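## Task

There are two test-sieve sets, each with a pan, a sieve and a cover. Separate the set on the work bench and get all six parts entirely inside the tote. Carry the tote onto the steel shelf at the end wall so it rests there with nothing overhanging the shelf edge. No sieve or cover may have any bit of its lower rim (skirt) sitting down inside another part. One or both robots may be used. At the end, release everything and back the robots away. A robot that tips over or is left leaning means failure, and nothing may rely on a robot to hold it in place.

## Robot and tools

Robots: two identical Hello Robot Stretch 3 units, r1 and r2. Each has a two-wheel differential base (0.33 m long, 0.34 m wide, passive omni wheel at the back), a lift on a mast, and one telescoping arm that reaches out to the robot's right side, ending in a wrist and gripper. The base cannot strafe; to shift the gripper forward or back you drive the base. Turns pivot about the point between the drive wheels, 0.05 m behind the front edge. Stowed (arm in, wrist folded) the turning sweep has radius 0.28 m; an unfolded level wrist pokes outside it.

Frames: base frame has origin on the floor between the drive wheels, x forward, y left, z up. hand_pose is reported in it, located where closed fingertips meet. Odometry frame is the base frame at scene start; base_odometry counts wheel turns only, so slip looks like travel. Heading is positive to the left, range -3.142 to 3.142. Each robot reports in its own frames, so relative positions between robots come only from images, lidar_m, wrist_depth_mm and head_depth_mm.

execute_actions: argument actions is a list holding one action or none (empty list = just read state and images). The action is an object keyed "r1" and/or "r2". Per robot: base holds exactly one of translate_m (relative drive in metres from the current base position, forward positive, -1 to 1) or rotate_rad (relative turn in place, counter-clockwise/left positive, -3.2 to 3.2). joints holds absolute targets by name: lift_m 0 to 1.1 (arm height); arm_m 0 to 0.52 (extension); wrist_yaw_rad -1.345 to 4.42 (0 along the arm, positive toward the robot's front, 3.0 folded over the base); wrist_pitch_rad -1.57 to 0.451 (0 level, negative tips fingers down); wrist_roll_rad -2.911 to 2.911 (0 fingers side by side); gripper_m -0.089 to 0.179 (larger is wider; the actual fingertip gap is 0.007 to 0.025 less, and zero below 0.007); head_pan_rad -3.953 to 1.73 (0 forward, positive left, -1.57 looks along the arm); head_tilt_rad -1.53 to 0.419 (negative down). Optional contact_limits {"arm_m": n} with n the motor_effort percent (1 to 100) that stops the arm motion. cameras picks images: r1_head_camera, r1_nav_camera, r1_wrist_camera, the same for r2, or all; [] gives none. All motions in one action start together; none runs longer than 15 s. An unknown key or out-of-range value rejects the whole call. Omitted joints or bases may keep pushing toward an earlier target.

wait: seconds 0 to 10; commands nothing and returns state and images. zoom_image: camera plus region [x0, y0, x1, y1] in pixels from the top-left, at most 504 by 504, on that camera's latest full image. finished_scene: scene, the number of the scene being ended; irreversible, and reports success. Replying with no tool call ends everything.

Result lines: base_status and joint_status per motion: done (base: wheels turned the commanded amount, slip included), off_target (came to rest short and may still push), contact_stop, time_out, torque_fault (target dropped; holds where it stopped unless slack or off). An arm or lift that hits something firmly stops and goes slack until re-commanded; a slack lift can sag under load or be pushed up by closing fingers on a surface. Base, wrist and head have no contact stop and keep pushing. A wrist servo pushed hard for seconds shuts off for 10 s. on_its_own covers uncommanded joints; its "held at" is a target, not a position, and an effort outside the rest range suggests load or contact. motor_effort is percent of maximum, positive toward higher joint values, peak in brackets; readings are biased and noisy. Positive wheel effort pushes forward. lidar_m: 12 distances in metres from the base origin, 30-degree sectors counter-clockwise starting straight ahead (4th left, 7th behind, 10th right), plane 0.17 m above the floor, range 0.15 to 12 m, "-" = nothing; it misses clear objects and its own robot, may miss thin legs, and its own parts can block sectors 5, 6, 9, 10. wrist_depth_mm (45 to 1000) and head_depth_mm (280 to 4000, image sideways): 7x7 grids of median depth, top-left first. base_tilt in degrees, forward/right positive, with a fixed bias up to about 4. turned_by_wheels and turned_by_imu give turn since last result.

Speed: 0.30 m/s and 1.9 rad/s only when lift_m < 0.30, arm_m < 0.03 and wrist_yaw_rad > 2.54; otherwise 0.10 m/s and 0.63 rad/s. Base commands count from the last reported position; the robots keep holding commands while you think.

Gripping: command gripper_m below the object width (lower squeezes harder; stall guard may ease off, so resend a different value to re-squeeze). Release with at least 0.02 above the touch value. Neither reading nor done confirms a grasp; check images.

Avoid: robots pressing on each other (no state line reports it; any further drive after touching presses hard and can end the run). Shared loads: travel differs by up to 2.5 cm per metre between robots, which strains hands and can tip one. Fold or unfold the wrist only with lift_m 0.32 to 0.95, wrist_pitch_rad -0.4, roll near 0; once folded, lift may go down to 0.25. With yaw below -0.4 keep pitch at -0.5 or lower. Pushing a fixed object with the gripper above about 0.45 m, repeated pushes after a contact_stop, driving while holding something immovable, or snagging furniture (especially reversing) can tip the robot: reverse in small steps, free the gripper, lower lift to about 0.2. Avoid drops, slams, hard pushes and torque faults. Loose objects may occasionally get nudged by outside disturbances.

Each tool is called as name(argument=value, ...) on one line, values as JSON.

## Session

execute_actions(actions=[])

Scene clock: 0.00 s.
r1.base_odometry: x=+0.000 y=+0.000 heading=+0.000 (m, m, rad; r1's odometry frame)
r1.turned_by_wheels: +0.000 (rad since the last result)
r1.turned_by_imu: +0.000 (rad since the last result)
r1.base_tilt: forward=+2.2 right=-2.5 (deg)
r1.lidar_m: 3.73 3.75 0.90 1.62 5.34 3.90 1.56 1.17 1.14 1.19 1.67 3.57
r1.head_depth_mm: 1763 2624 3419 3425 3393 3309 2158 / 1740 2576 3582 3639 3619 3302 2186 / 1727 2570 3815 3836 3881 3364 2198 / 1713 2511 - - - 3434 2215 / 1705 2208 - - - 3437 2236 / 1698 2184 - - - 3489 2265 / 1682 2163 - - - 3597 2266
r1.base_status: not commanded
r1.joint_positions: lift_m=+0.437 arm_m=+0.003 wrist_yaw_rad=+2.965 wrist_pitch_rad=-0.586 wrist_roll_rad=+0.006 gripper_m=+0.037 head_pan_rad=-0.001 head_tilt_rad=-0.002
r1.joint_status: not commanded
r1.motor_effort: left_wheel=+0 right_wheel=+0 lift_m=+34 arm_m=+0 wrist_yaw_rad=+0 wrist_pitch_rad=+4 wrist_roll_rad=+0 gripper_m=+0 head_pan_rad=+0 head_tilt_rad=+2 (%)
r1.hand_pose: x=+0.0139 y=+0.0493 z=+0.4136 quat_wxyz=(+0.264, +0.694, +0.143, +0.654) (m; r1's base frame)
r1.wrist_depth_mm: - - - - - - - / - - - - - - - / 941 929 916 949 966 962 944 / 764 776 779 797 768 799 792 / 681 676 665 672 699 681 680 / 587 592 - 614 583 595 606 / 514 543 - - 524 533 531
r2.base_odometry: x=+0.000 y=+0.000 heading=+0.000 (m, m, rad; r2's odometry frame)
r2.turned_by_wheels: +0.000 (rad since the last result)
r2.turned_by_imu: +0.000 (rad since the last result)
r2.base_tilt: forward=+0.7 right=-0.6 (deg)
r2.lidar_m: 3.26 3.70 3.91 1.26 1.37 5.45 1.80 0.98 0.83 0.83 0.93 1.55
r2.head_depth_mm: 2076 3063 3134 3122 3094 3073 2398 / 2062 3115 3163 3177 3199 3181 2390 / 2056 3068 3238 3223 3221 3266 2444 / 2039 3069 3328 3322 3328 3311 2456 / 2047 3016 3454 3389 3401 3412 2470 / 2019 3016 3482 3452 3493 3474 2477 / 2008 2980 3554 3547 3564 3562 2478
r2.base_status: not commanded
r2.joint_positions: lift_m=+0.568 arm_m=-0.001 wrist_yaw_rad=+3.017 wrist_pitch_rad=-0.568 wrist_roll_rad=-0.001 gripper_m=+0.037 head_pan_rad=+0.014 head_tilt_rad=+0.010
r2.joint_status: not commanded
r2.motor_effort: left_wheel=+0 right_wheel=+0 lift_m=+29 arm_m=-1 wrist_yaw_rad=+0 wrist_pitch_rad=+4 wrist_roll_rad=+0 gripper_m=+1 head_pan_rad=+0 head_tilt_rad=+1 (%)
r2.hand_pose: x=+0.0041 y=+0.0578 z=+0.5484 quat_wxyz=(+0.240, +0.689, +0.156, +0.666) (m; r2's base frame)
r2.wrist_depth_mm: - - - - - - - / - - - - - - - / - - - - - - - / - - - - - - - / 945 943 - 910 947 909 904 / 829 800 - 801 - 791 794 / 712 698 - 689 702 719 695
pictures: r1_head_camera (sideways: a quarter turn clockwise sets it upright), r1_nav_camera (sideways: a quarter turn counterclockwise sets it upright), r1_wrist_camera, r2_head_camera (sideways: a quarter turn clockwise sets it upright), r2_nav_camera (sideways: a quarter turn counterclockwise sets it upright), r2_wrist_camera
Images, in order (width x height): r1_head_camera 896x504, r1_nav_camera 672x504, r1_wrist_camera 644x364, r2_head_camera 896x504, r2_nav_camera 672x504, r2_wrist_camera 644x364.

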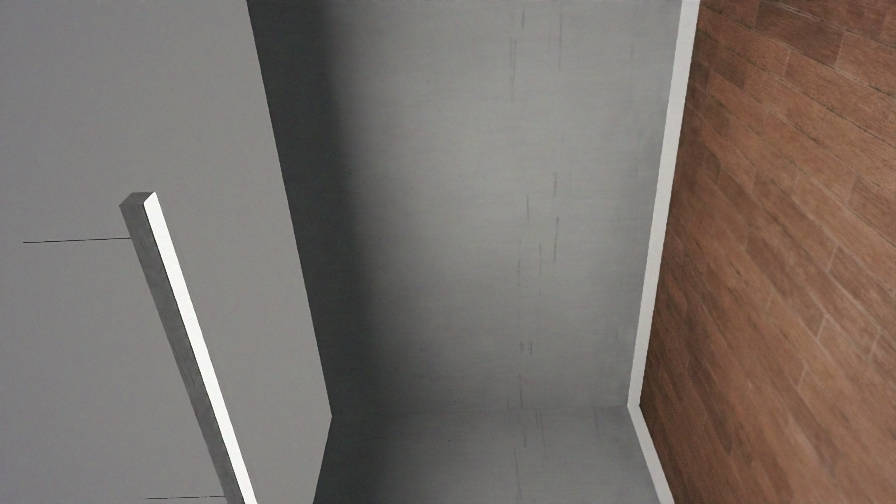

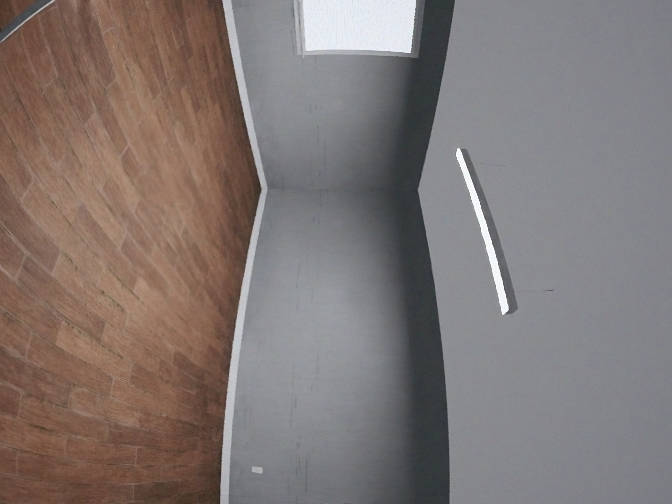

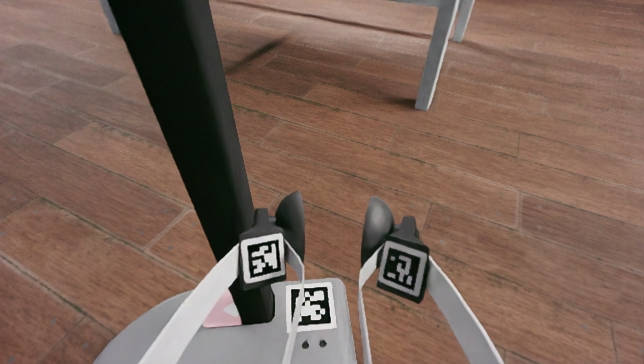

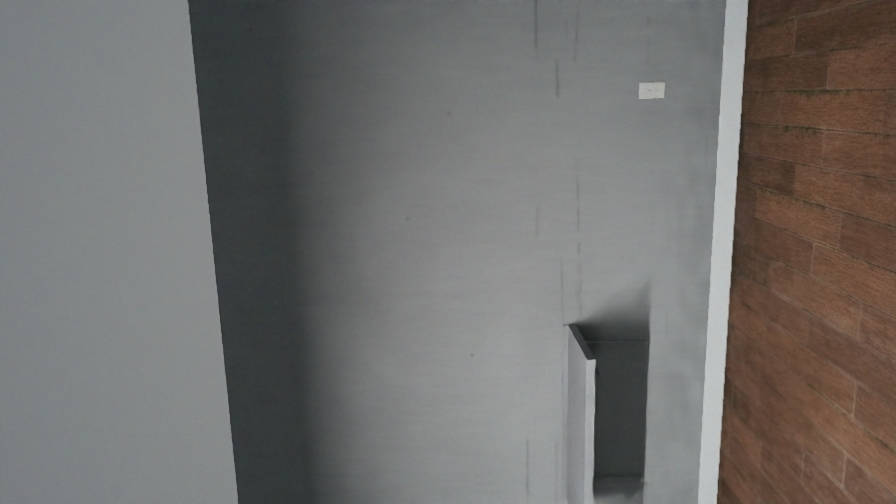

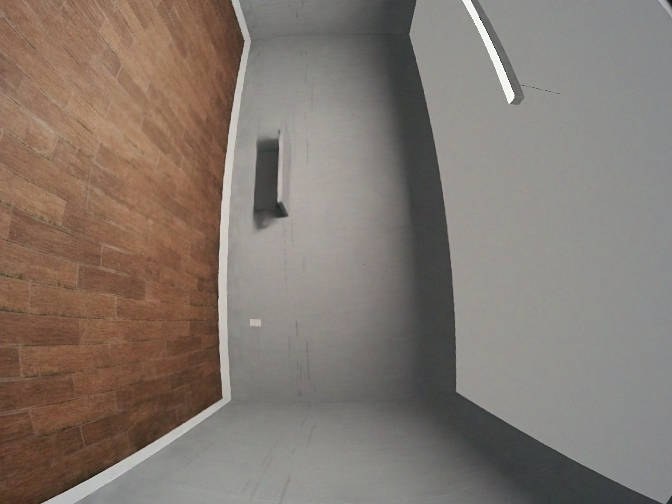

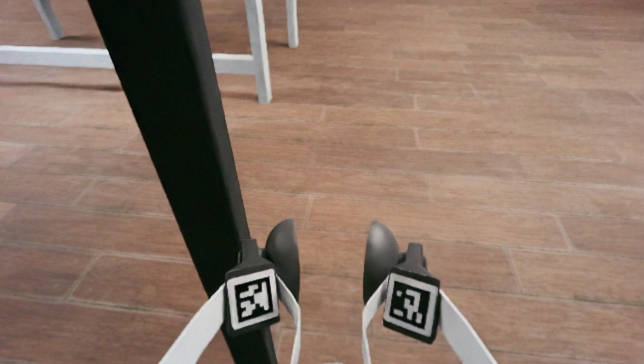

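execute_actions(actions=[{"r1": {"base": {"rotate_rad": 2.03}, "joints": {"lift_m": 0.285, "wrist_pitch_rad": -0.4, "wrist_yaw_rad": 3.0, "head_pan_rad": -0.4, "head_tilt_rad": -0.4}}, "r2": {"base": {"rotate_rad": 2.35}, "joints": {"lift_m": 0.285, "wrist_pitch_rad": -0.4, "wrist_yaw_rad": 3.0, "head_pan_rad": -0.33, "head_tilt_rad": -0.3}}}], cameras=["r1_head_camera", "r1_nav_camera", "r2_head_camera", "r2_nav_camera"])

Scene clock: 13.40 s.
r1.base_odometry: x=+0.000 y=+0.000 heading=+2.030 (m, m, rad; r1's odometry frame)
r1.turned_by_wheels: +2.030 (rad since the last result)
r1.turned_by_imu: +1.993 (rad since the last result)
r1.base_tilt: forward=+2.1 right=-2.5 (deg)
r1.lidar_m: 1.76 5.19 1.76 1.21 1.13 1.15 1.49 3.35 3.64 3.89 0.90 1.58
r1.head_depth_mm: 3063 3243 3466 1443 1006 1700 1294 / 3229 3381 3666 1474 1072 1736 1376 / 3385 3639 3872 1486 1145 1740 1383 / 3615 3841 - 1396 2053 1754 1379 / 3829 - - 1405 2150 1763 1397 / - - - 1539 2312 1766 1401 / - - - 1685 2410 1772 1397
r1.base_status: done
r1.joint_positions: lift_m=+0.286 arm_m=+0.003 wrist_yaw_rad=+2.999 wrist_pitch_rad=-0.419 wrist_roll_rad=+0.006 gripper_m=+0.037 head_pan_rad=-0.393 head_tilt_rad=-0.396
r1.joint_status: all done
r1.motor_effort: left_wheel=-1(5) right_wheel=+2(11) lift_m=+19(33) arm_m=-1(1) wrist_yaw_rad=+1(2) wrist_pitch_rad=+7(7) wrist_roll_rad=+0(0) gripper_m=+0(0) head_pan_rad=-3(30) head_tilt_rad=-3(31) (%)
r1.hand_pose: x=+0.0106 y=+0.0742 z=+0.2980 quat_wxyz=(+0.197, +0.702, +0.097, +0.677) (m; r1's base frame)
r1.wrist_depth_mm: 852 917 - - - - - / 882 989 - - - - - / 888 899 962 951 - 992 - / 690 704 722 736 730 747 745 / 573 590 - 594 627 608 605 / 481 510 - - 485 500 508 / - - - - 435 435 435
r2.base_odometry: x=+0.000 y=+0.000 heading=+2.350 (m, m, rad; r2's odometry frame)
r2.turned_by_wheels: +2.350 (rad since the last result)
r2.turned_by_imu: +2.285 (rad since the last result)
r2.base_tilt: forward=+0.7 right=-0.6 (deg)
r2.lidar_m: 1.57 5.16 1.31 0.89 0.82 0.83 1.07 2.33 3.32 4.19 3.89 1.26
r2.head_depth_mm: 3559 3729 3968 1787 1346 1855 1504 / 3753 3877 - 1785 2357 2030 1539 / - - - 1811 2494 2021 1584 / - - - 1741 2640 1954 1591 / - - - 1829 2808 1896 1607 / - - - 2033 2807 1989 1602 / - - - 3605 2675 2046 1612
r2.base_status: done
r2.joint_positions: lift_m=+0.285 arm_m=-0.001 wrist_yaw_rad=+3.001 wrist_pitch_rad=-0.420 wrist_roll_rad=-0.001 gripper_m=+0.037 head_pan_rad=-0.323 head_tilt_rad=-0.297
r2.joint_status: all done
r2.motor_effort: left_wheel=-3(11) right_wheel=+2(7) lift_m=+26(25) arm_m=-1(1) wrist_yaw_rad=+0(0) wrist_pitch_rad=+5(7) wrist_roll_rad=+0(0) gripper_m=+1(1) head_pan_rad=-2(18) head_tilt_rad=-1(17) (%)
r2.hand_pose: x=+0.0101 y=+0.0782 z=+0.2973 quat_wxyz=(+0.196, +0.700, +0.099, +0.680) (m; r2's base frame)
r2.wrist_depth_mm: 652 - 904 - - - - / 689 - - - - - - / 724 - 977 - - - - / 731 785 804 808 818 816 791 / 645 644 676 649 662 637 639 / 539 541 - 537 - 549 531 / 475 - - - 455 466 468
pictures: r1_head_camera (sideways: a quarter turn clockwise sets it upright), r1_nav_camera (sideways: a quarter turn counterclockwise sets it upright), r2_head_camera (sideways: a quarter turn clockwise sets it upright), r2_nav_camera (sideways: a quarter turn counterclockwise sets it upright)
Images, in order (width x height): r1_head_camera 896x504, r1_nav_camera 672x504, r2_head_camera 896x504, r2_nav_camera 672x504.

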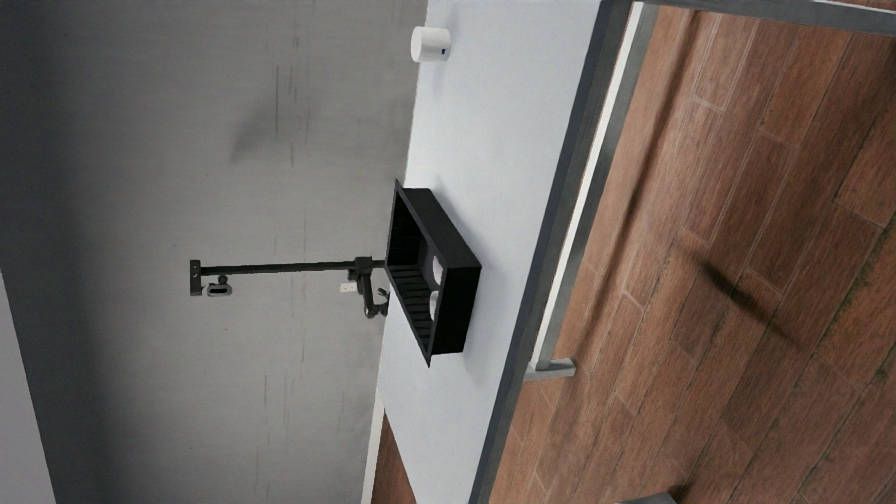

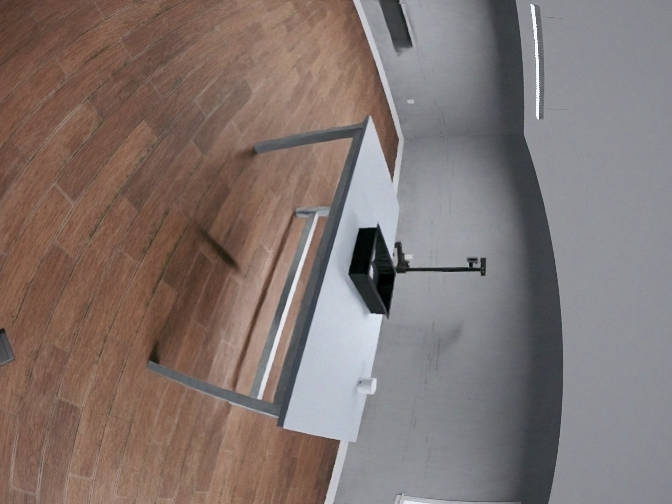

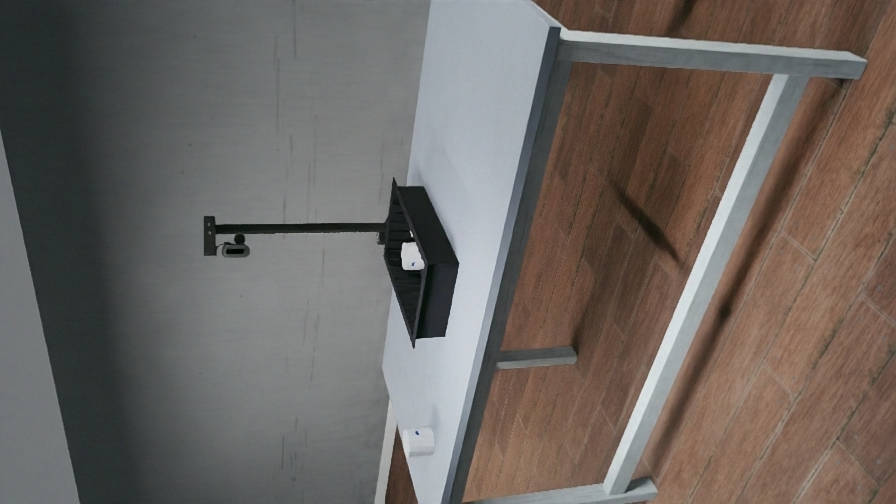

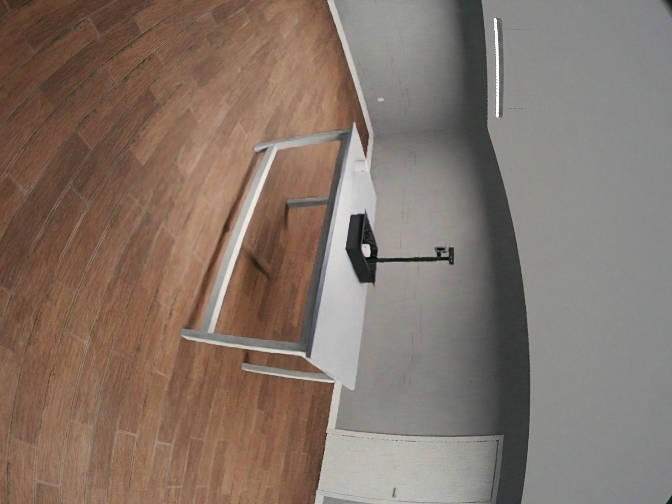

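zoom_image(camera="r1_head_camera", region=[395, 10, 470, 80])

zoom_image(camera="r2_head_camera", region=[385, 410, 455, 475])

Region (395, 10, 470, 80) of r1_head_camera's 896x504 image, scaled by 6.720, with more detail than that image has; it fills the top 470 rows of this view, and the rest is white.

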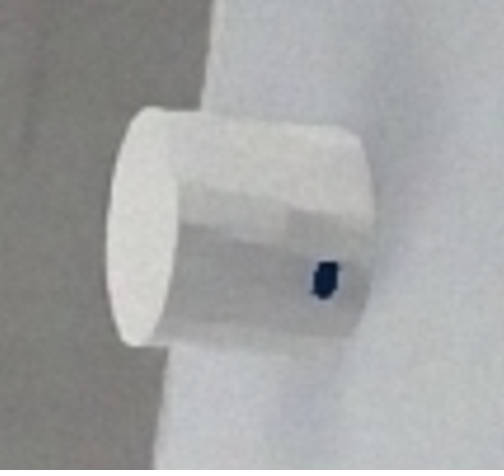

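Region (385, 410, 455, 475) of r2_head_camera's 896x504 image, scaled by 7.200, with more detail than that image has; it fills the top 468 rows of this view, and the rest is white.

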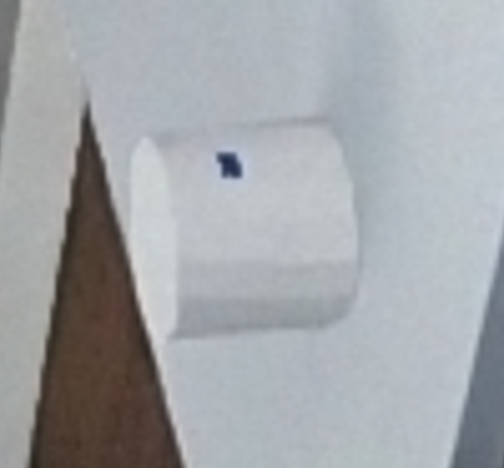

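execute_actions(actions=[{"r1": {"base": {"translate_m": 1.0}, "joints": {"head_pan_rad": -1.2, "head_tilt_rad": -0.65}}, "r2": {"base": {"translate_m": 1.0}, "joints": {"head_pan_rad": -0.45, "head_tilt_rad": -0.5}}}], cameras=["r1_head_camera", "r2_head_camera"])

Scene clock: 93.73 s.
r1.base_odometry: x=-0.443 y=+0.896 heading=+2.030 (m, m, rad; r1's odometry frame)
r1.turned_by_wheels: +0.000 (rad since the last result)
r1.turned_by_imu: +0.005 (rad since the last result)
r1.base_tilt: forward=+2.1 right=-2.4 (deg)
r1.lidar_m: 0.75 4.37 2.64 1.82 1.71 1.73 2.25 4.39 0.79 1.04 0.98 0.99
r1.head_depth_mm: 2886 3279 3128 907 703 603 1184 / 2812 3130 3135 912 705 589 1182 / 2739 3054 3157 915 708 576 1158 / 2661 2934 3150 869 652 578 1144 / 2597 2848 3079 925 648 581 1118 / 2527 2813 3030 902 664 583 526 / 2471 2720 2902 880 653 583 515
r1.base_status: done
r1.joint_positions: lift_m=+0.286 arm_m=+0.003 wrist_yaw_rad=+2.999 wrist_pitch_rad=-0.419 wrist_roll_rad=+0.006 gripper_m=+0.037 head_pan_rad=-1.193 head_tilt_rad=-0.642
r1.joint_status: all done
r1.motor_effort: left_wheel=-1(4) right_wheel=+2(9) lift_m=+18(18) arm_m=+0(1) wrist_yaw_rad=+1(1) wrist_pitch_rad=+7(7) wrist_roll_rad=+0(0) gripper_m=+0(1) head_pan_rad=-3(40) head_tilt_rad=-6(27) (%)
r1.hand_pose: x=+0.0106 y=+0.0742 z=+0.2980 quat_wxyz=(+0.197, +0.702, +0.097, +0.678) (m; r1's base frame)
r1.wrist_depth_mm: - - - - - - - / - - - - - - - / 929 907 944 957 967 968 - / 724 724 732 736 737 762 737 / 582 592 - 588 622 621 611 / 483 505 - - 483 504 507 / 434 - - - 434 432 435
r2.base_odometry: x=-0.703 y=+0.712 heading=+2.350 (m, m, rad; r2's odometry frame)
r2.turned_by_wheels: +0.000 (rad since the last result)
r2.turned_by_imu: +0.002 (rad since the last result)
r2.base_tilt: forward=+0.8 right=-0.6 (deg)
r2.lidar_m: 0.82 4.64 2.23 1.50 1.41 1.43 1.83 3.98 4.12 0.67 0.63 0.64
r2.head_depth_mm: 2892 3109 3271 1046 827 1486 1345 / 3014 3231 3456 1103 829 1539 1349 / 3113 3422 3567 1065 833 1626 1350 / 3328 3577 3729 1025 870 1622 1292 / 3445 3788 3931 1120 923 1641 1292 / 3636 3932 - 1123 1838 1631 1291 / 3810 - - 1073 1906 1645 1359
r2.base_status: done
r2.joint_positions: lift_m=+0.285 arm_m=-0.001 wrist_yaw_rad=+3.001 wrist_pitch_rad=-0.420 wrist_roll_rad=-0.001 gripper_m=+0.037 head_pan_rad=-0.443 head_tilt_rad=-0.494
r2.joint_status: all done
r2.motor_effort: left_wheel=-3(10) right_wheel=+1(7) lift_m=+26(26) arm_m=-1(1) wrist_yaw_rad=-1(1) wrist_pitch_rad=+5(6) wrist_roll_rad=+0(0) gripper_m=+1(1) head_pan_rad=-2(12) head_tilt_rad=-2(13) (%)
r2.hand_pose: x=+0.0102 y=+0.0782 z=+0.2973 quat_wxyz=(+0.196, +0.700, +0.099, +0.680) (m; r2's base frame)
r2.wrist_depth_mm: - - - - - - - / - - - - - - - / - - - - - - - / 787 790 809 810 812 780 804 / 649 648 674 639 674 650 649 / 545 536 - 534 - 539 542 / 477 - - - 450 469 466
pictures: r1_head_camera (sideways: a quarter turn clockwise sets it upright), r2_head_camera (sideways: a quarter turn clockwise sets it upright)
Images, in order (width x height): r1_head_camera 896x504, r2_head_camera 896x504.

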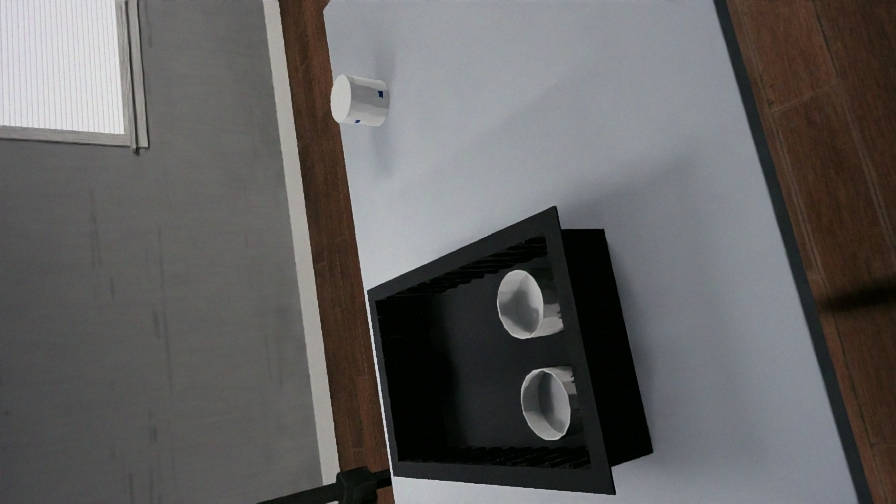

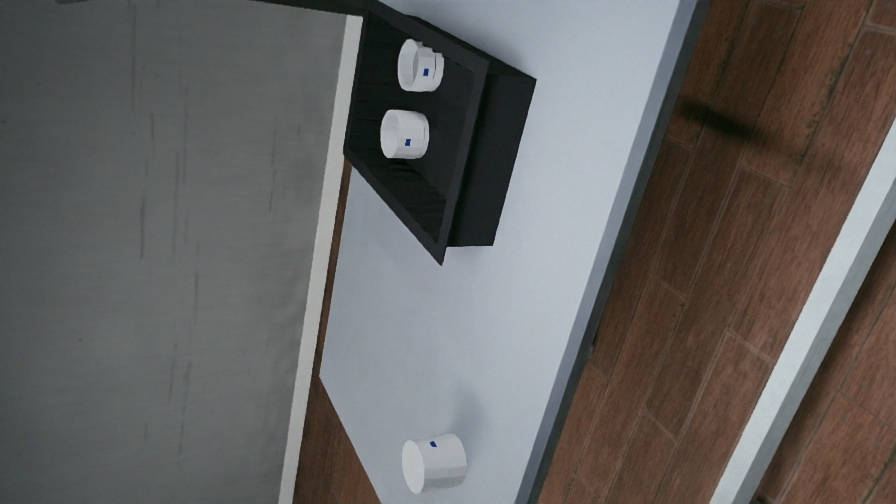

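execute_actions(actions=[])

Scene clock: 105.63 s.
r1.base_odometry: x=-0.443 y=+0.896 heading=+2.030 (m, m, rad; r1's odometry frame)
r1.turned_by_wheels: +0.000 (rad since the last result)
r1.turned_by_imu: +0.000 (rad since the last result)
r1.base_tilt: forward=+2.1 right=-2.4 (deg)
r1.lidar_m: 0.75 4.35 2.64 1.82 1.71 1.74 2.25 4.39 0.78 1.04 0.98 1.00
r1.head_depth_mm: 2898 3257 3135 906 702 604 1177 / 2794 3155 3121 911 707 591 1184 / 2744 3045 3150 916 707 576 1158 / 2642 2963 3151 868 653 579 1139 / 2617 2862 3054 923 649 581 1119 / 2533 2803 3039 904 666 582 526 / 2474 2723 2894 883 655 585 515
r1.base_status: done
r1.joint_positions: lift_m=+0.286 arm_m=+0.003 wrist_yaw_rad=+2.999 wrist_pitch_rad=-0.419 wrist_roll_rad=+0.006 gripper_m=+0.037 head_pan_rad=-1.193 head_tilt_rad=-0.642
r1.joint_status: all done
r1.motor_effort: left_wheel=-1(4) right_wheel=+2(9) lift_m=+18(18) arm_m=-1(1) wrist_yaw_rad=+1(1) wrist_pitch_rad=+7(7) wrist_roll_rad=+0(0) gripper_m=+0(1) head_pan_rad=-3(40) head_tilt_rad=-4(27) (%)
r1.hand_pose: x=+0.0106 y=+0.0742 z=+0.2980 quat_wxyz=(+0.197, +0.702, +0.097, +0.678) (m; r1's base frame)
r1.wrist_depth_mm: - - - - - - - / - - - - - - - / 937 931 947 925 972 989 974 / 714 702 730 745 753 732 777 / 577 587 - 586 619 596 606 / 485 510 - - 485 509 511 / 430 - - - 430 436 436
r2.base_odometry: x=-0.703 y=+0.712 heading=+2.350 (m, m, rad; r2's odometry frame)
r2.turned_by_wheels: +0.000 (rad since the last result)
r2.turned_by_imu: -0.001 (rad since the last result)
r2.base_tilt: forward=+0.7 right=-0.6 (deg)
r2.lidar_m: 0.82 4.65 2.23 1.50 1.41 1.43 1.83 4.00 4.14 0.68 0.63 0.64
r2.head_depth_mm: 2884 3096 3310 1051 829 1487 1341 / 3029 3242 3453 1095 829 1524 1350 / 3166 3428 3608 1063 835 1626 1350 / 3284 3581 3734 1020 867 1621 1295 / 3508 3791 3998 1120 925 1631 1292 / 3605 - - 1122 1842 1640 1301 / 3844 - - 1076 1913 1638 1365
r2.base_status: done
r2.joint_positions: lift_m=+0.285 arm_m=-0.001 wrist_yaw_rad=+3.001 wrist_pitch_rad=-0.420 wrist_roll_rad=-0.001 gripper_m=+0.037 head_pan_rad=-0.443 head_tilt_rad=-0.494
r2.joint_status: all done
r2.motor_effort: left_wheel=-3(10) right_wheel=+1(7) lift_m=+26(26) arm_m=-1(1) wrist_yaw_rad=-1(1) wrist_pitch_rad=+6(6) wrist_roll_rad=+0(0) gripper_m=+1(1) head_pan_rad=-2(12) head_tilt_rad=-2(13) (%)
r2.hand_pose: x=+0.0102 y=+0.0782 z=+0.2973 quat_wxyz=(+0.196, +0.700, +0.099, +0.680) (m; r2's base frame)
r2.wrist_depth_mm: - - - - - - - / - - - - - - - / - - - - - - - / 811 803 785 803 783 802 804 / 644 641 668 650 672 644 643 / 541 548 - 537 - 552 535 / 480 - - - 452 467 467
pictures: r1_head_camera (sideways: a quarter turn clockwise sets it upright), r1_nav_camera (sideways: a quarter turn counterclockwise sets it upright), r1_wrist_camera, r2_head_camera (sideways: a quarter turn clockwise sets it upright), r2_nav_camera (sideways: a quarter turn counterclockwise sets it upright), r2_wrist_camera
Images, in order (width x height): r1_head_camera 896x504, r1_nav_camera 672x504, r1_wrist_camera 644x364, r2_head_camera 896x504, r2_nav_camera 672x504, r2_wrist_camera 644x364.

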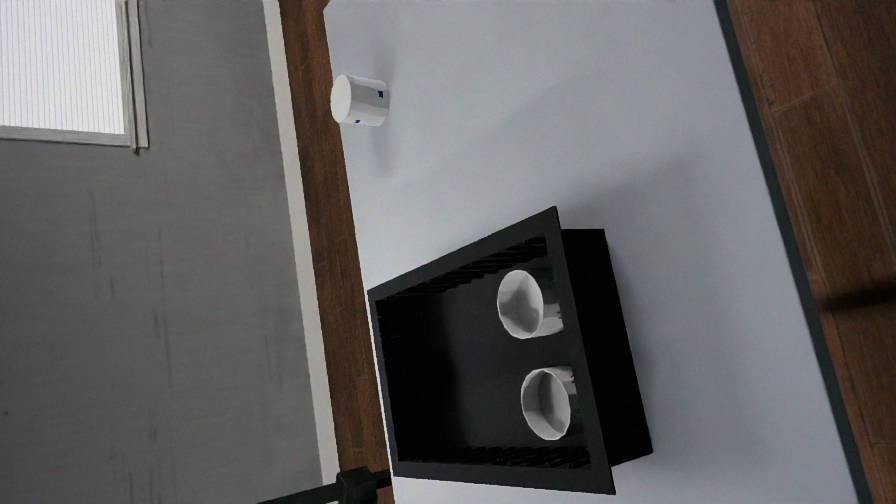

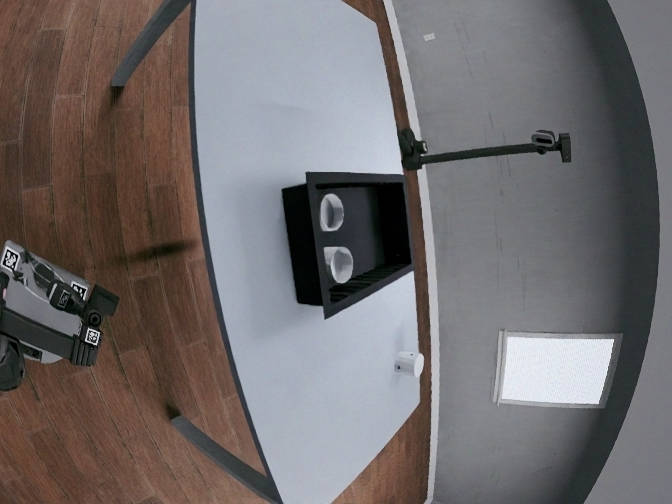

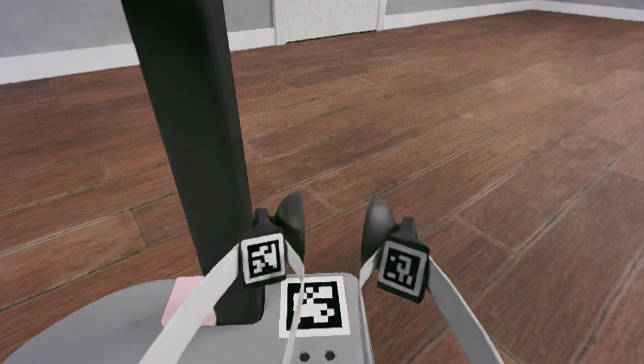

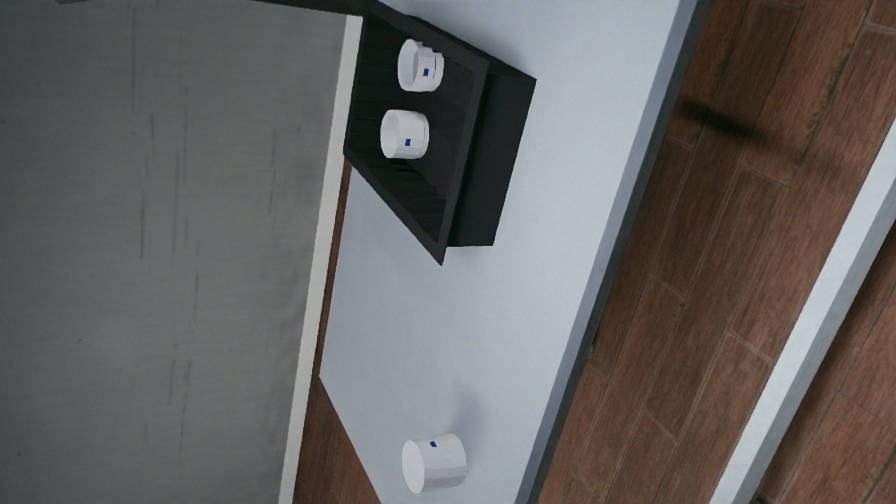

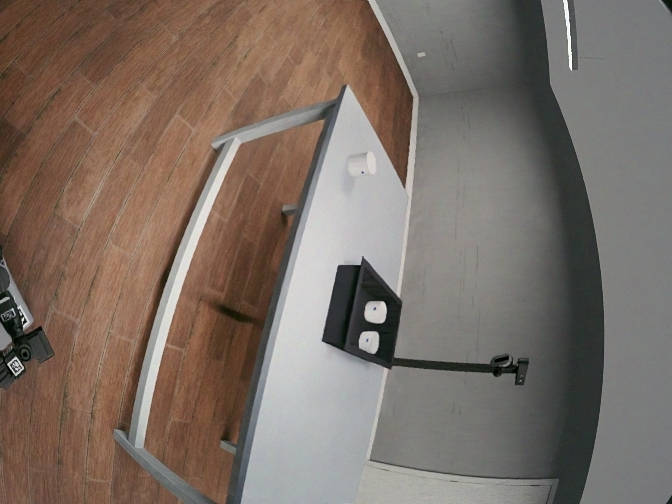

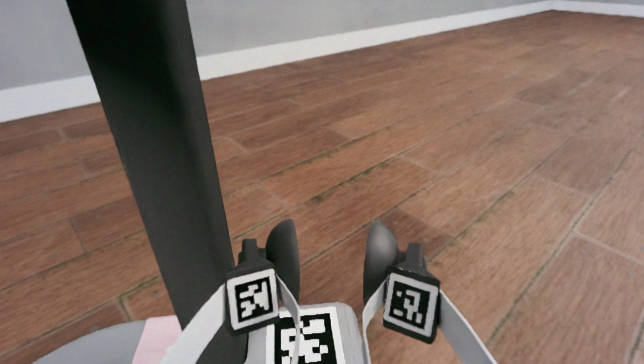

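execute_actions(actions=[{"r1": {"base": {"rotate_rad": 0.617}, "joints": {"lift_m": 0.94, "head_pan_rad": -1.9, "head_tilt_rad": -0.6}}, "r2": {"base": {"translate_m": 0.60}, "joints": {"lift_m": 0.94, "head_pan_rad": -0.6, "head_tilt_rad": -0.8}}}], cameras=["r1_head_camera", "r2_head_camera"])

Scene clock: 148.27 s.
r1.base_odometry: x=-0.443 y=+0.896 heading=+2.647 (m, m, rad; r1's odometry frame)
r1.turned_by_wheels: +0.617 (rad since the last result)
r1.turned_by_imu: +0.609 (rad since the last result)
r1.base_tilt: forward=+2.2 right=-2.4 (deg)
r1.lidar_m: 4.35 2.39 1.77 1.71 1.77 2.42 4.38 0.78 1.02 0.98 1.02 0.75
r1.head_depth_mm: 3096 3472 3447 957 - - - / 2970 3292 3482 964 - - 1178 / 2826 3157 3368 968 819 - 1182 / 2749 3016 3279 976 794 - - / 2629 2905 3118 901 677 - - / 1109 1215 3023 923 717 623 - / 2447 2613 2971 904 708 601 -
r1.base_status: done
r1.joint_positions: lift_m=+0.939 arm_m=+0.003 wrist_yaw_rad=+2.999 wrist_pitch_rad=-0.419 wrist_roll_rad=+0.006 gripper_m=+0.037 head_pan_rad=-1.893 head_tilt_rad=-0.605
r1.joint_status: all done
r1.motor_effort: left_wheel=-1(5) right_wheel=+2(8) lift_m=+46(49) arm_m=-1(1) wrist_yaw_rad=+1(1) wrist_pitch_rad=+6(7) wrist_roll_rad=+0(0) gripper_m=+1(1) head_pan_rad=-3(40) head_tilt_rad=+2(11) (%)
r1.hand_pose: x=+0.0106 y=+0.0743 z=+0.9519 quat_wxyz=(+0.196, +0.702, +0.097, +0.678) (m; r1's base frame)
r1.wrist_depth_mm: - - - - - - - / - - - - - - - / - - - - - - - / - - - - - - - / - - - - - - - / - - - - - - - / - - - - - - -
r2.base_odometry: x=-1.124 y=+1.139 heading=+2.350 (m, m, rad; r2's odometry frame)
r2.turned_by_wheels: +0.000 (rad since the last result)
r2.turned_by_imu: +0.000 (rad since the last result)
r2.base_tilt: forward=+0.7 right=-0.6 (deg)
r2.lidar_m: 0.37 4.17 2.77 1.88 1.76 1.78 2.28 4.55 0.44 0.30 0.28 0.29
r2.head_depth_mm: 2651 2759 882 721 614 534 1113 / 2706 2776 879 725 614 535 1146 / 2790 2793 883 726 617 537 1165 / 2880 2821 885 730 617 546 1174 / 2993 2828 889 729 619 570 1133 / 3085 2794 892 630 618 1258 1137 / 3255 2853 893 733 621 1279 1137
r2.base_status: done
r2.joint_positions: lift_m=+0.940 arm_m=-0.001 wrist_yaw_rad=+3.001 wrist_pitch_rad=-0.420 wrist_roll_rad=-0.001 gripper_m=+0.037 head_pan_rad=-0.593 head_tilt_rad=-0.790
r2.joint_status: all done
r2.motor_effort: left_wheel=-3(12) right_wheel=+1(6) lift_m=+32(35) arm_m=-1(1) wrist_yaw_rad=+0(0) wrist_pitch_rad=+5(6) wrist_roll_rad=+0(0) gripper_m=+0(0) head_pan_rad=-2(12) head_tilt_rad=-4(17) (%)
r2.hand_pose: x=+0.0102 y=+0.0783 z=+0.9522 quat_wxyz=(+0.196, +0.700, +0.099, +0.680) (m; r2's base frame)
r2.wrist_depth_mm: - - - - - - - / - - - - - - - / - - - - - - - / - - - - - - - / - - - - - - - / - - - - - - - / - - - - - - -
pictures: r1_head_camera (sideways: a quarter turn clockwise sets it upright), r2_head_camera (sideways: a quarter turn clockwise sets it upright)
Images, in order (width x height): r1_head_camera 896x504, r2_head_camera 896x504.

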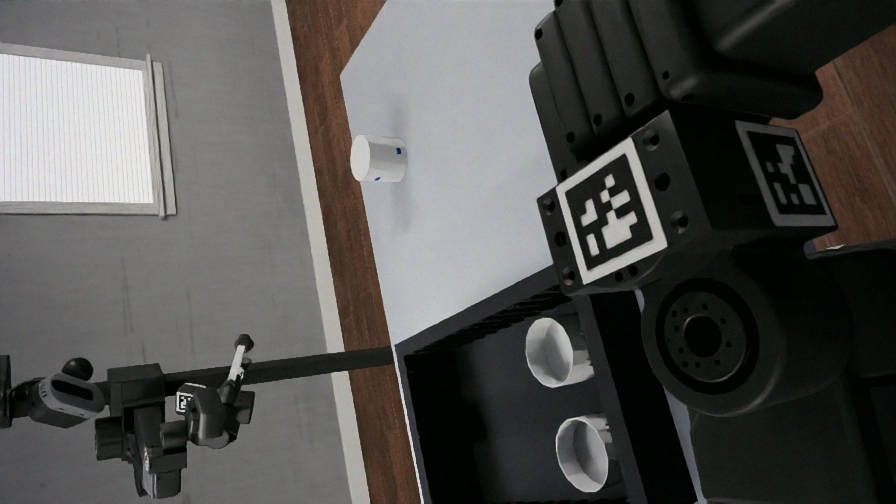

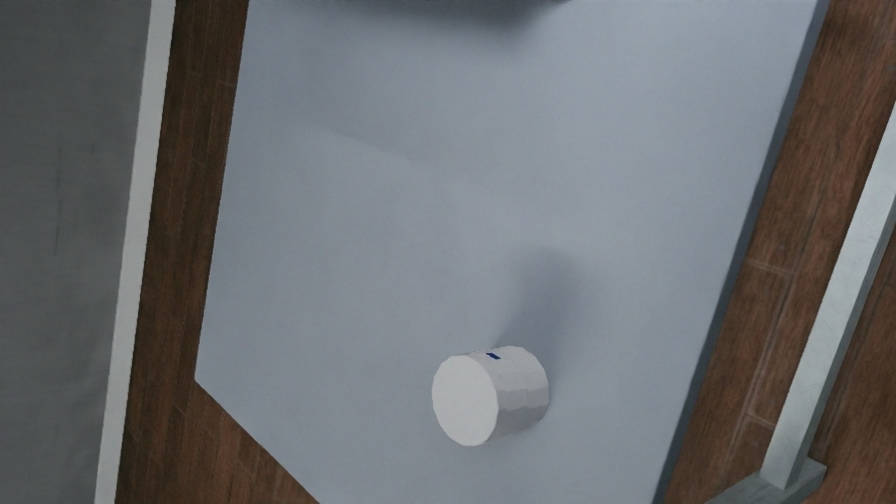

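execute_actions(actions=[{"r1": {"base": {"translate_m": 0.035}, "joints": {"wrist_yaw_rad": 1.57, "wrist_pitch_rad": -1.57, "gripper_m": 0.075}}, "r2": {"base": {"rotate_rad": 0.630}, "joints": {"wrist_yaw_rad": 1.57, "wrist_pitch_rad": -1.57, "arm_m": 0.09, "gripper_m": 0.13, "head_pan_rad": -1.2, "head_tilt_rad": -0.85}}}], cameras=["r1_head_camera", "r2_head_camera", "r2_wrist_camera"])

Scene clock: 172.17 s.
r1.base_odometry: x=-0.474 y=+0.913 heading=+2.647 (m, m, rad; r1's odometry frame)
r1.turned_by_wheels: +0.000 (rad since the last result)
r1.turned_by_imu: +0.001 (rad since the last result)
r1.base_tilt: forward=+2.1 right=-2.4 (deg)
r1.lidar_m: 4.30 2.39 1.77 1.70 1.77 2.42 4.44 0.82 1.01 0.98 1.01 0.72
r1.head_depth_mm: 3079 3466 3422 959 - - - / 2964 3303 3430 965 - - 1176 / 2866 3204 3347 973 818 - - / 2736 3042 3259 974 752 - - / 2639 2855 3105 933 724 - - / 1134 1174 2971 924 718 606 501 / 2415 2704 2966 900 694 601 502
r1.base_status: done
r1.joint_positions: lift_m=+0.939 arm_m=+0.003 wrist_yaw_rad=+1.572 wrist_pitch_rad=-1.564 wrist_roll_rad=+0.006 gripper_m=+0.075 head_pan_rad=-1.893 head_tilt_rad=-0.605
r1.joint_status: all done
r1.motor_effort: left_wheel=-1(3) right_wheel=+2(7) lift_m=+47(46) arm_m=-1(1) wrist_yaw_rad=-2(4) wrist_pitch_rad=-2(8) wrist_roll_rad=+0(0) gripper_m=+1(94) head_pan_rad=-3(3) head_tilt_rad=+2(2) (%)
r1.hand_pose: x=-0.0437 y=-0.1480 z=+0.8217 quat_wxyz=(+0.707, +0.707, -0.004, +0.000) (m; r1's base frame)
r1.wrist_depth_mm: 972 935 932 931 923 907 197 / - 998 938 930 960 909 201 / - 997 - 960 977 941 208 / - - - 983 996 986 214 / - - - - - - 219 / - - - - - - 227 / - - - - - - 235
r2.base_odometry: x=-1.124 y=+1.139 heading=+2.980 (m, m, rad; r2's odometry frame)
r2.turned_by_wheels: +0.630 (rad since the last result)
r2.turned_by_imu: +0.615 (rad since the last result)
r2.base_tilt: forward=+0.7 right=-0.6 (deg)
r2.lidar_m: 4.16 2.50 1.83 1.75 1.82 2.49 4.55 0.40 0.29 0.28 0.29 0.40
r2.head_depth_mm: 2683 2506 819 690 581 526 1131 / 2761 1015 823 696 - 532 1147 / 2834 1022 825 691 590 551 1123 / 2929 1022 826 693 596 1234 1126 / 3004 1027 827 678 596 1256 1119 / 3141 1032 831 626 598 1303 1156 / 3189 2550 831 698 612 1119 1155
r2.base_status: done
r2.joint_positions: lift_m=+0.940 arm_m=+0.090 wrist_yaw_rad=+1.572 wrist_pitch_rad=-1.565 wrist_roll_rad=-0.001 gripper_m=+0.130 head_pan_rad=-1.193 head_tilt_rad=-0.839
r2.joint_status: all done
r2.motor_effort: left_wheel=-3(9) right_wheel=+1(5) lift_m=+32(32) arm_m=+2(5) wrist_yaw_rad=-2(2) wrist_pitch_rad=-2(5) wrist_roll_rad=+0(0) gripper_m=+1(82) head_pan_rad=-2(28) head_tilt_rad=-4(9) (%)
r2.hand_pose: x=-0.0440 y=-0.2350 z=+0.8222 quat_wxyz=(+0.707, +0.707, -0.001, +0.003) (m; r2's base frame)
r2.wrist_depth_mm: 966 972 996 965 202 200 199 / - 955 973 977 206 204 201 / - - 992 986 209 208 207 / - - - - 214 212 211 / - - - - 220 217 214 / - - - - 224 - 221 / - - - - 228 227 223
pictures: r1_head_camera (sideways: a quarter turn clockwise sets it upright), r2_head_camera (sideways: a quarter turn clockwise sets it upright), r2_wrist_camera
Images, in order (width x height): r1_head_camera 896x504, r2_head_camera 896x504, r2_wrist_camera 644x364.

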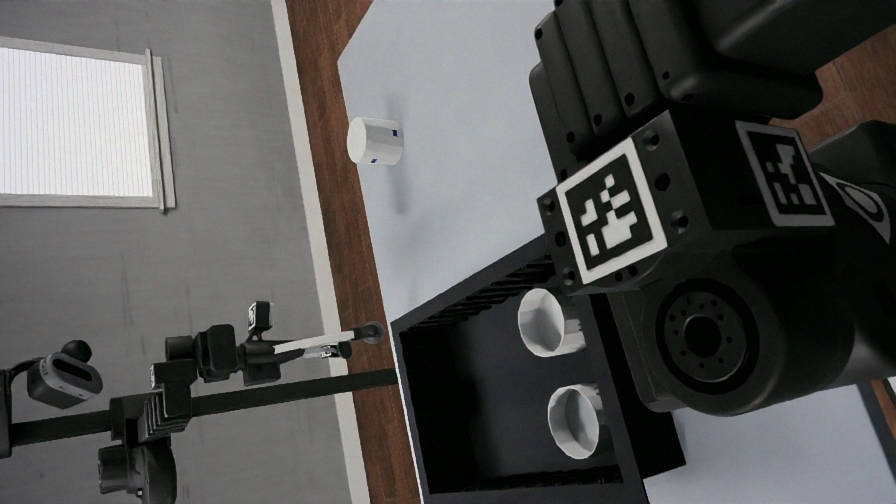

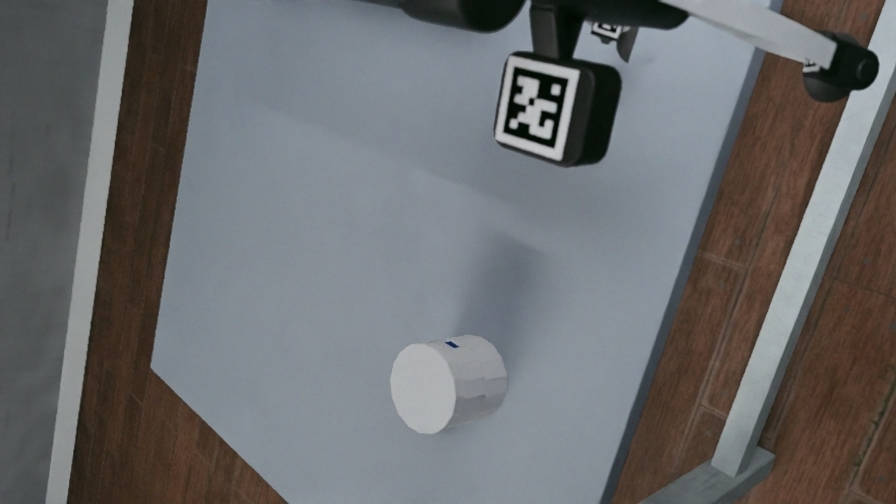

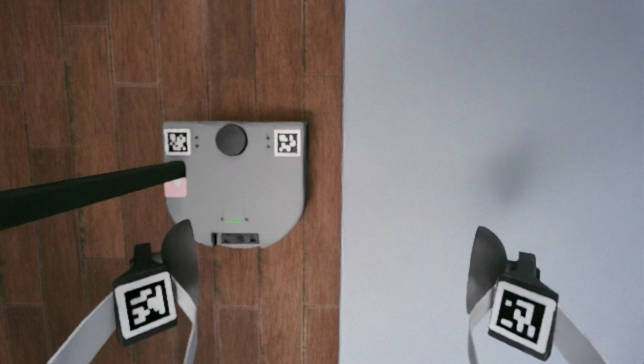

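execute_actions(actions=[{"r1": {"joints": {"head_pan_rad": -2.1, "head_tilt_rad": -0.5}}, "r2": {"base": {"translate_m": 0.325}, "joints": {"arm_m": 0.262, "lift_m": 0.985, "head_pan_rad": -1.6, "head_tilt_rad": -0.85}}}], cameras=["r1_head_camera", "r2_head_camera", "r2_wrist_camera"])

Scene clock: 187.43 s.
r1.base_odometry: x=-0.474 y=+0.913 heading=+2.647 (m, m, rad; r1's odometry frame)
r1.turned_by_wheels: +0.000 (rad since the last result)
r1.turned_by_imu: +0.001 (rad since the last result)
r1.base_tilt: forward=+2.1 right=-2.5 (deg)
r1.lidar_m: 4.32 2.39 1.77 1.70 1.76 2.42 4.43 0.82 1.01 0.98 1.02 0.72
r1.head_depth_mm: 3783 - - 2763 816 - - / 3499 3869 - 1142 854 - - / 3253 3587 3846 1153 861 - - / 3029 3173 1077 1099 861 - - / 2820 3026 3370 1171 832 - - / 2667 1287 3105 1558 763 - - / 2558 2677 2963 2891 840 629 -
r1.base_status: not commanded
r1.joint_positions: lift_m=+0.939 arm_m=+0.003 wrist_yaw_rad=+1.572 wrist_pitch_rad=-1.564 wrist_roll_rad=+0.006 gripper_m=+0.075 head_pan_rad=-2.093 head_tilt_rad=-0.508
r1.joint_status: all done
r1.motor_effort: left_wheel=-1(1) right_wheel=+2(2) lift_m=+46(46) arm_m=-1(1) wrist_yaw_rad=-3(3) wrist_pitch_rad=-2(2) wrist_roll_rad=+0(0) gripper_m=+0(0) head_pan_rad=-4(22) head_tilt_rad=+4(13) (%)
r1.hand_pose: x=-0.0437 y=-0.1480 z=+0.8217 quat_wxyz=(+0.707, +0.707, -0.004, +0.000) (m; r1's base frame)
r1.wrist_depth_mm: 955 970 910 961 902 915 198 / 999 970 967 975 899 934 203 / - - - 972 969 933 208 / - - - 992 999 982 213 / - - - - - 1000 219 / - - - - - - 226 / - - - - - - 234
r2.base_odometry: x=-1.445 y=+1.191 heading=+2.980 (m, m, rad; r2's odometry frame)
r2.turned_by_wheels: +0.000 (rad since the last result)
r2.turned_by_imu: -0.001 (rad since the last result)
r2.base_tilt: forward=+0.8 right=-0.6 (deg)
r2.lidar_m: 3.84 2.49 1.82 1.76 1.82 2.50 1.10 0.40 0.29 0.28 0.29 3.98
r2.head_depth_mm: - 979 820 687 595 550 1113 / 2859 2577 824 689 594 551 1112 / - - 800 690 584 553 1120 / - 1023 824 691 585 551 1102 / 2760 2629 806 694 597 544 1126 / 2727 2518 830 696 598 543 992 / 2743 2574 856 698 599 545 1141
r2.base_status: done
r2.joint_positions: lift_m=+0.985 arm_m=+0.262 wrist_yaw_rad=+1.570 wrist_pitch_rad=-1.565 wrist_roll_rad=-0.001 gripper_m=+0.130 head_pan_rad=-1.593 head_tilt_rad=-0.839
r2.joint_status: all done
r2.motor_effort: left_wheel=-3(3) right_wheel=+2(4) lift_m=+32(30) arm_m=+2(1) wrist_yaw_rad=+0(2) wrist_pitch_rad=-2(2) wrist_roll_rad=+0(0) gripper_m=+1(1) head_pan_rad=-2(22) head_tilt_rad=-4(4) (%)
r2.hand_pose: x=-0.0441 y=-0.4070 z=+0.8672 quat_wxyz=(+0.707, +0.707, -0.001, +0.002) (m; r2's base frame)
r2.wrist_depth_mm: - 250 249 247 244 242 241 / - 255 254 253 248 247 246 / - 260 258 255 254 252 251 / - 266 263 201 263 256 254 / - 274 268 192 264 263 262 / - - 278 196 271 - 267 / - 287 279 281 279 276 271
pictures: r1_head_camera (sideways: a quarter turn clockwise sets it upright), r2_head_camera (sideways: a quarter turn clockwise sets it upright), r2_wrist_camera
Images, in order (width x height): r1_head_camera 896x504, r2_head_camera 896x504, r2_wrist_camera 644x364.

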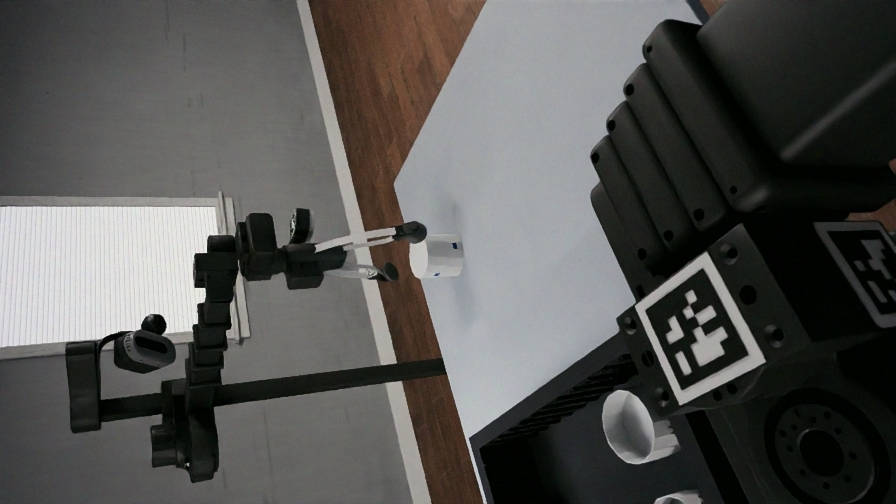

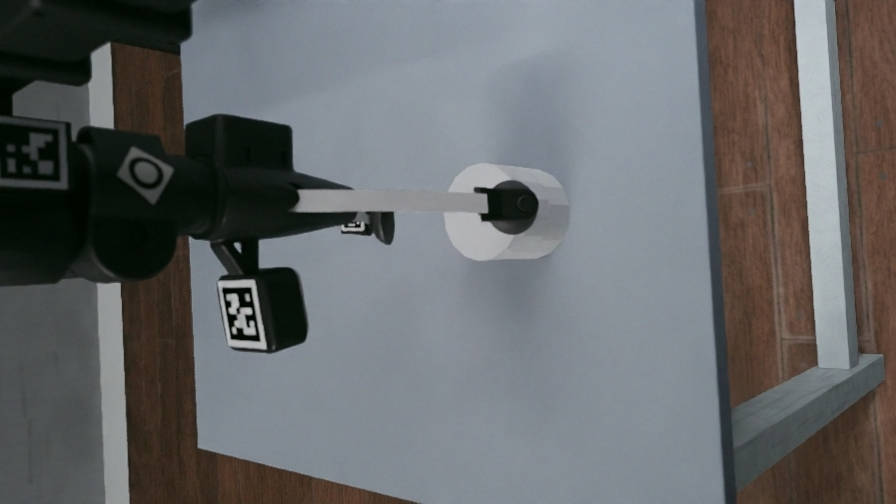

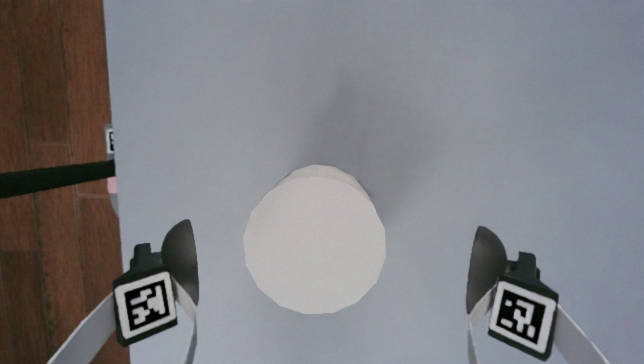

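zoom_image(camera="r2_wrist_camera", region=[100, 140, 560, 364])

zoom_image(camera="r1_head_camera", region=[280, 190, 500, 310])

zoom_image(camera="r2_head_camera", region=[300, 130, 600, 300])

Region (100, 140, 560, 364) of r2_wrist_camera's 644x364 image, scaled by 1.096; it fills the top 245 rows of this view, and the rest is white.

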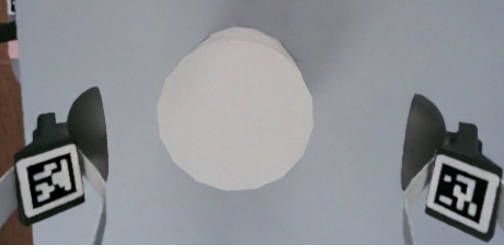

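Region (280, 190, 500, 310) of r1_head_camera's 896x504 image, scaled by 2.291, with more detail than that image has; it fills the top 275 rows of this view, and the rest is white.

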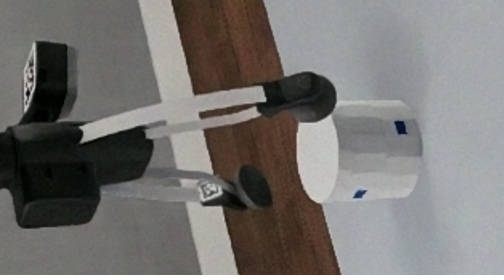

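Region (300, 130, 600, 300) of r2_head_camera's 896x504 image, scaled by 1.680, with more detail than that image has; it fills the top 286 rows of this view, and the rest is white.

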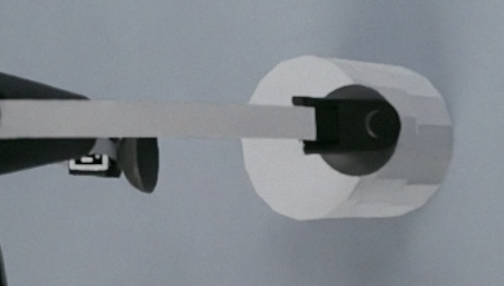

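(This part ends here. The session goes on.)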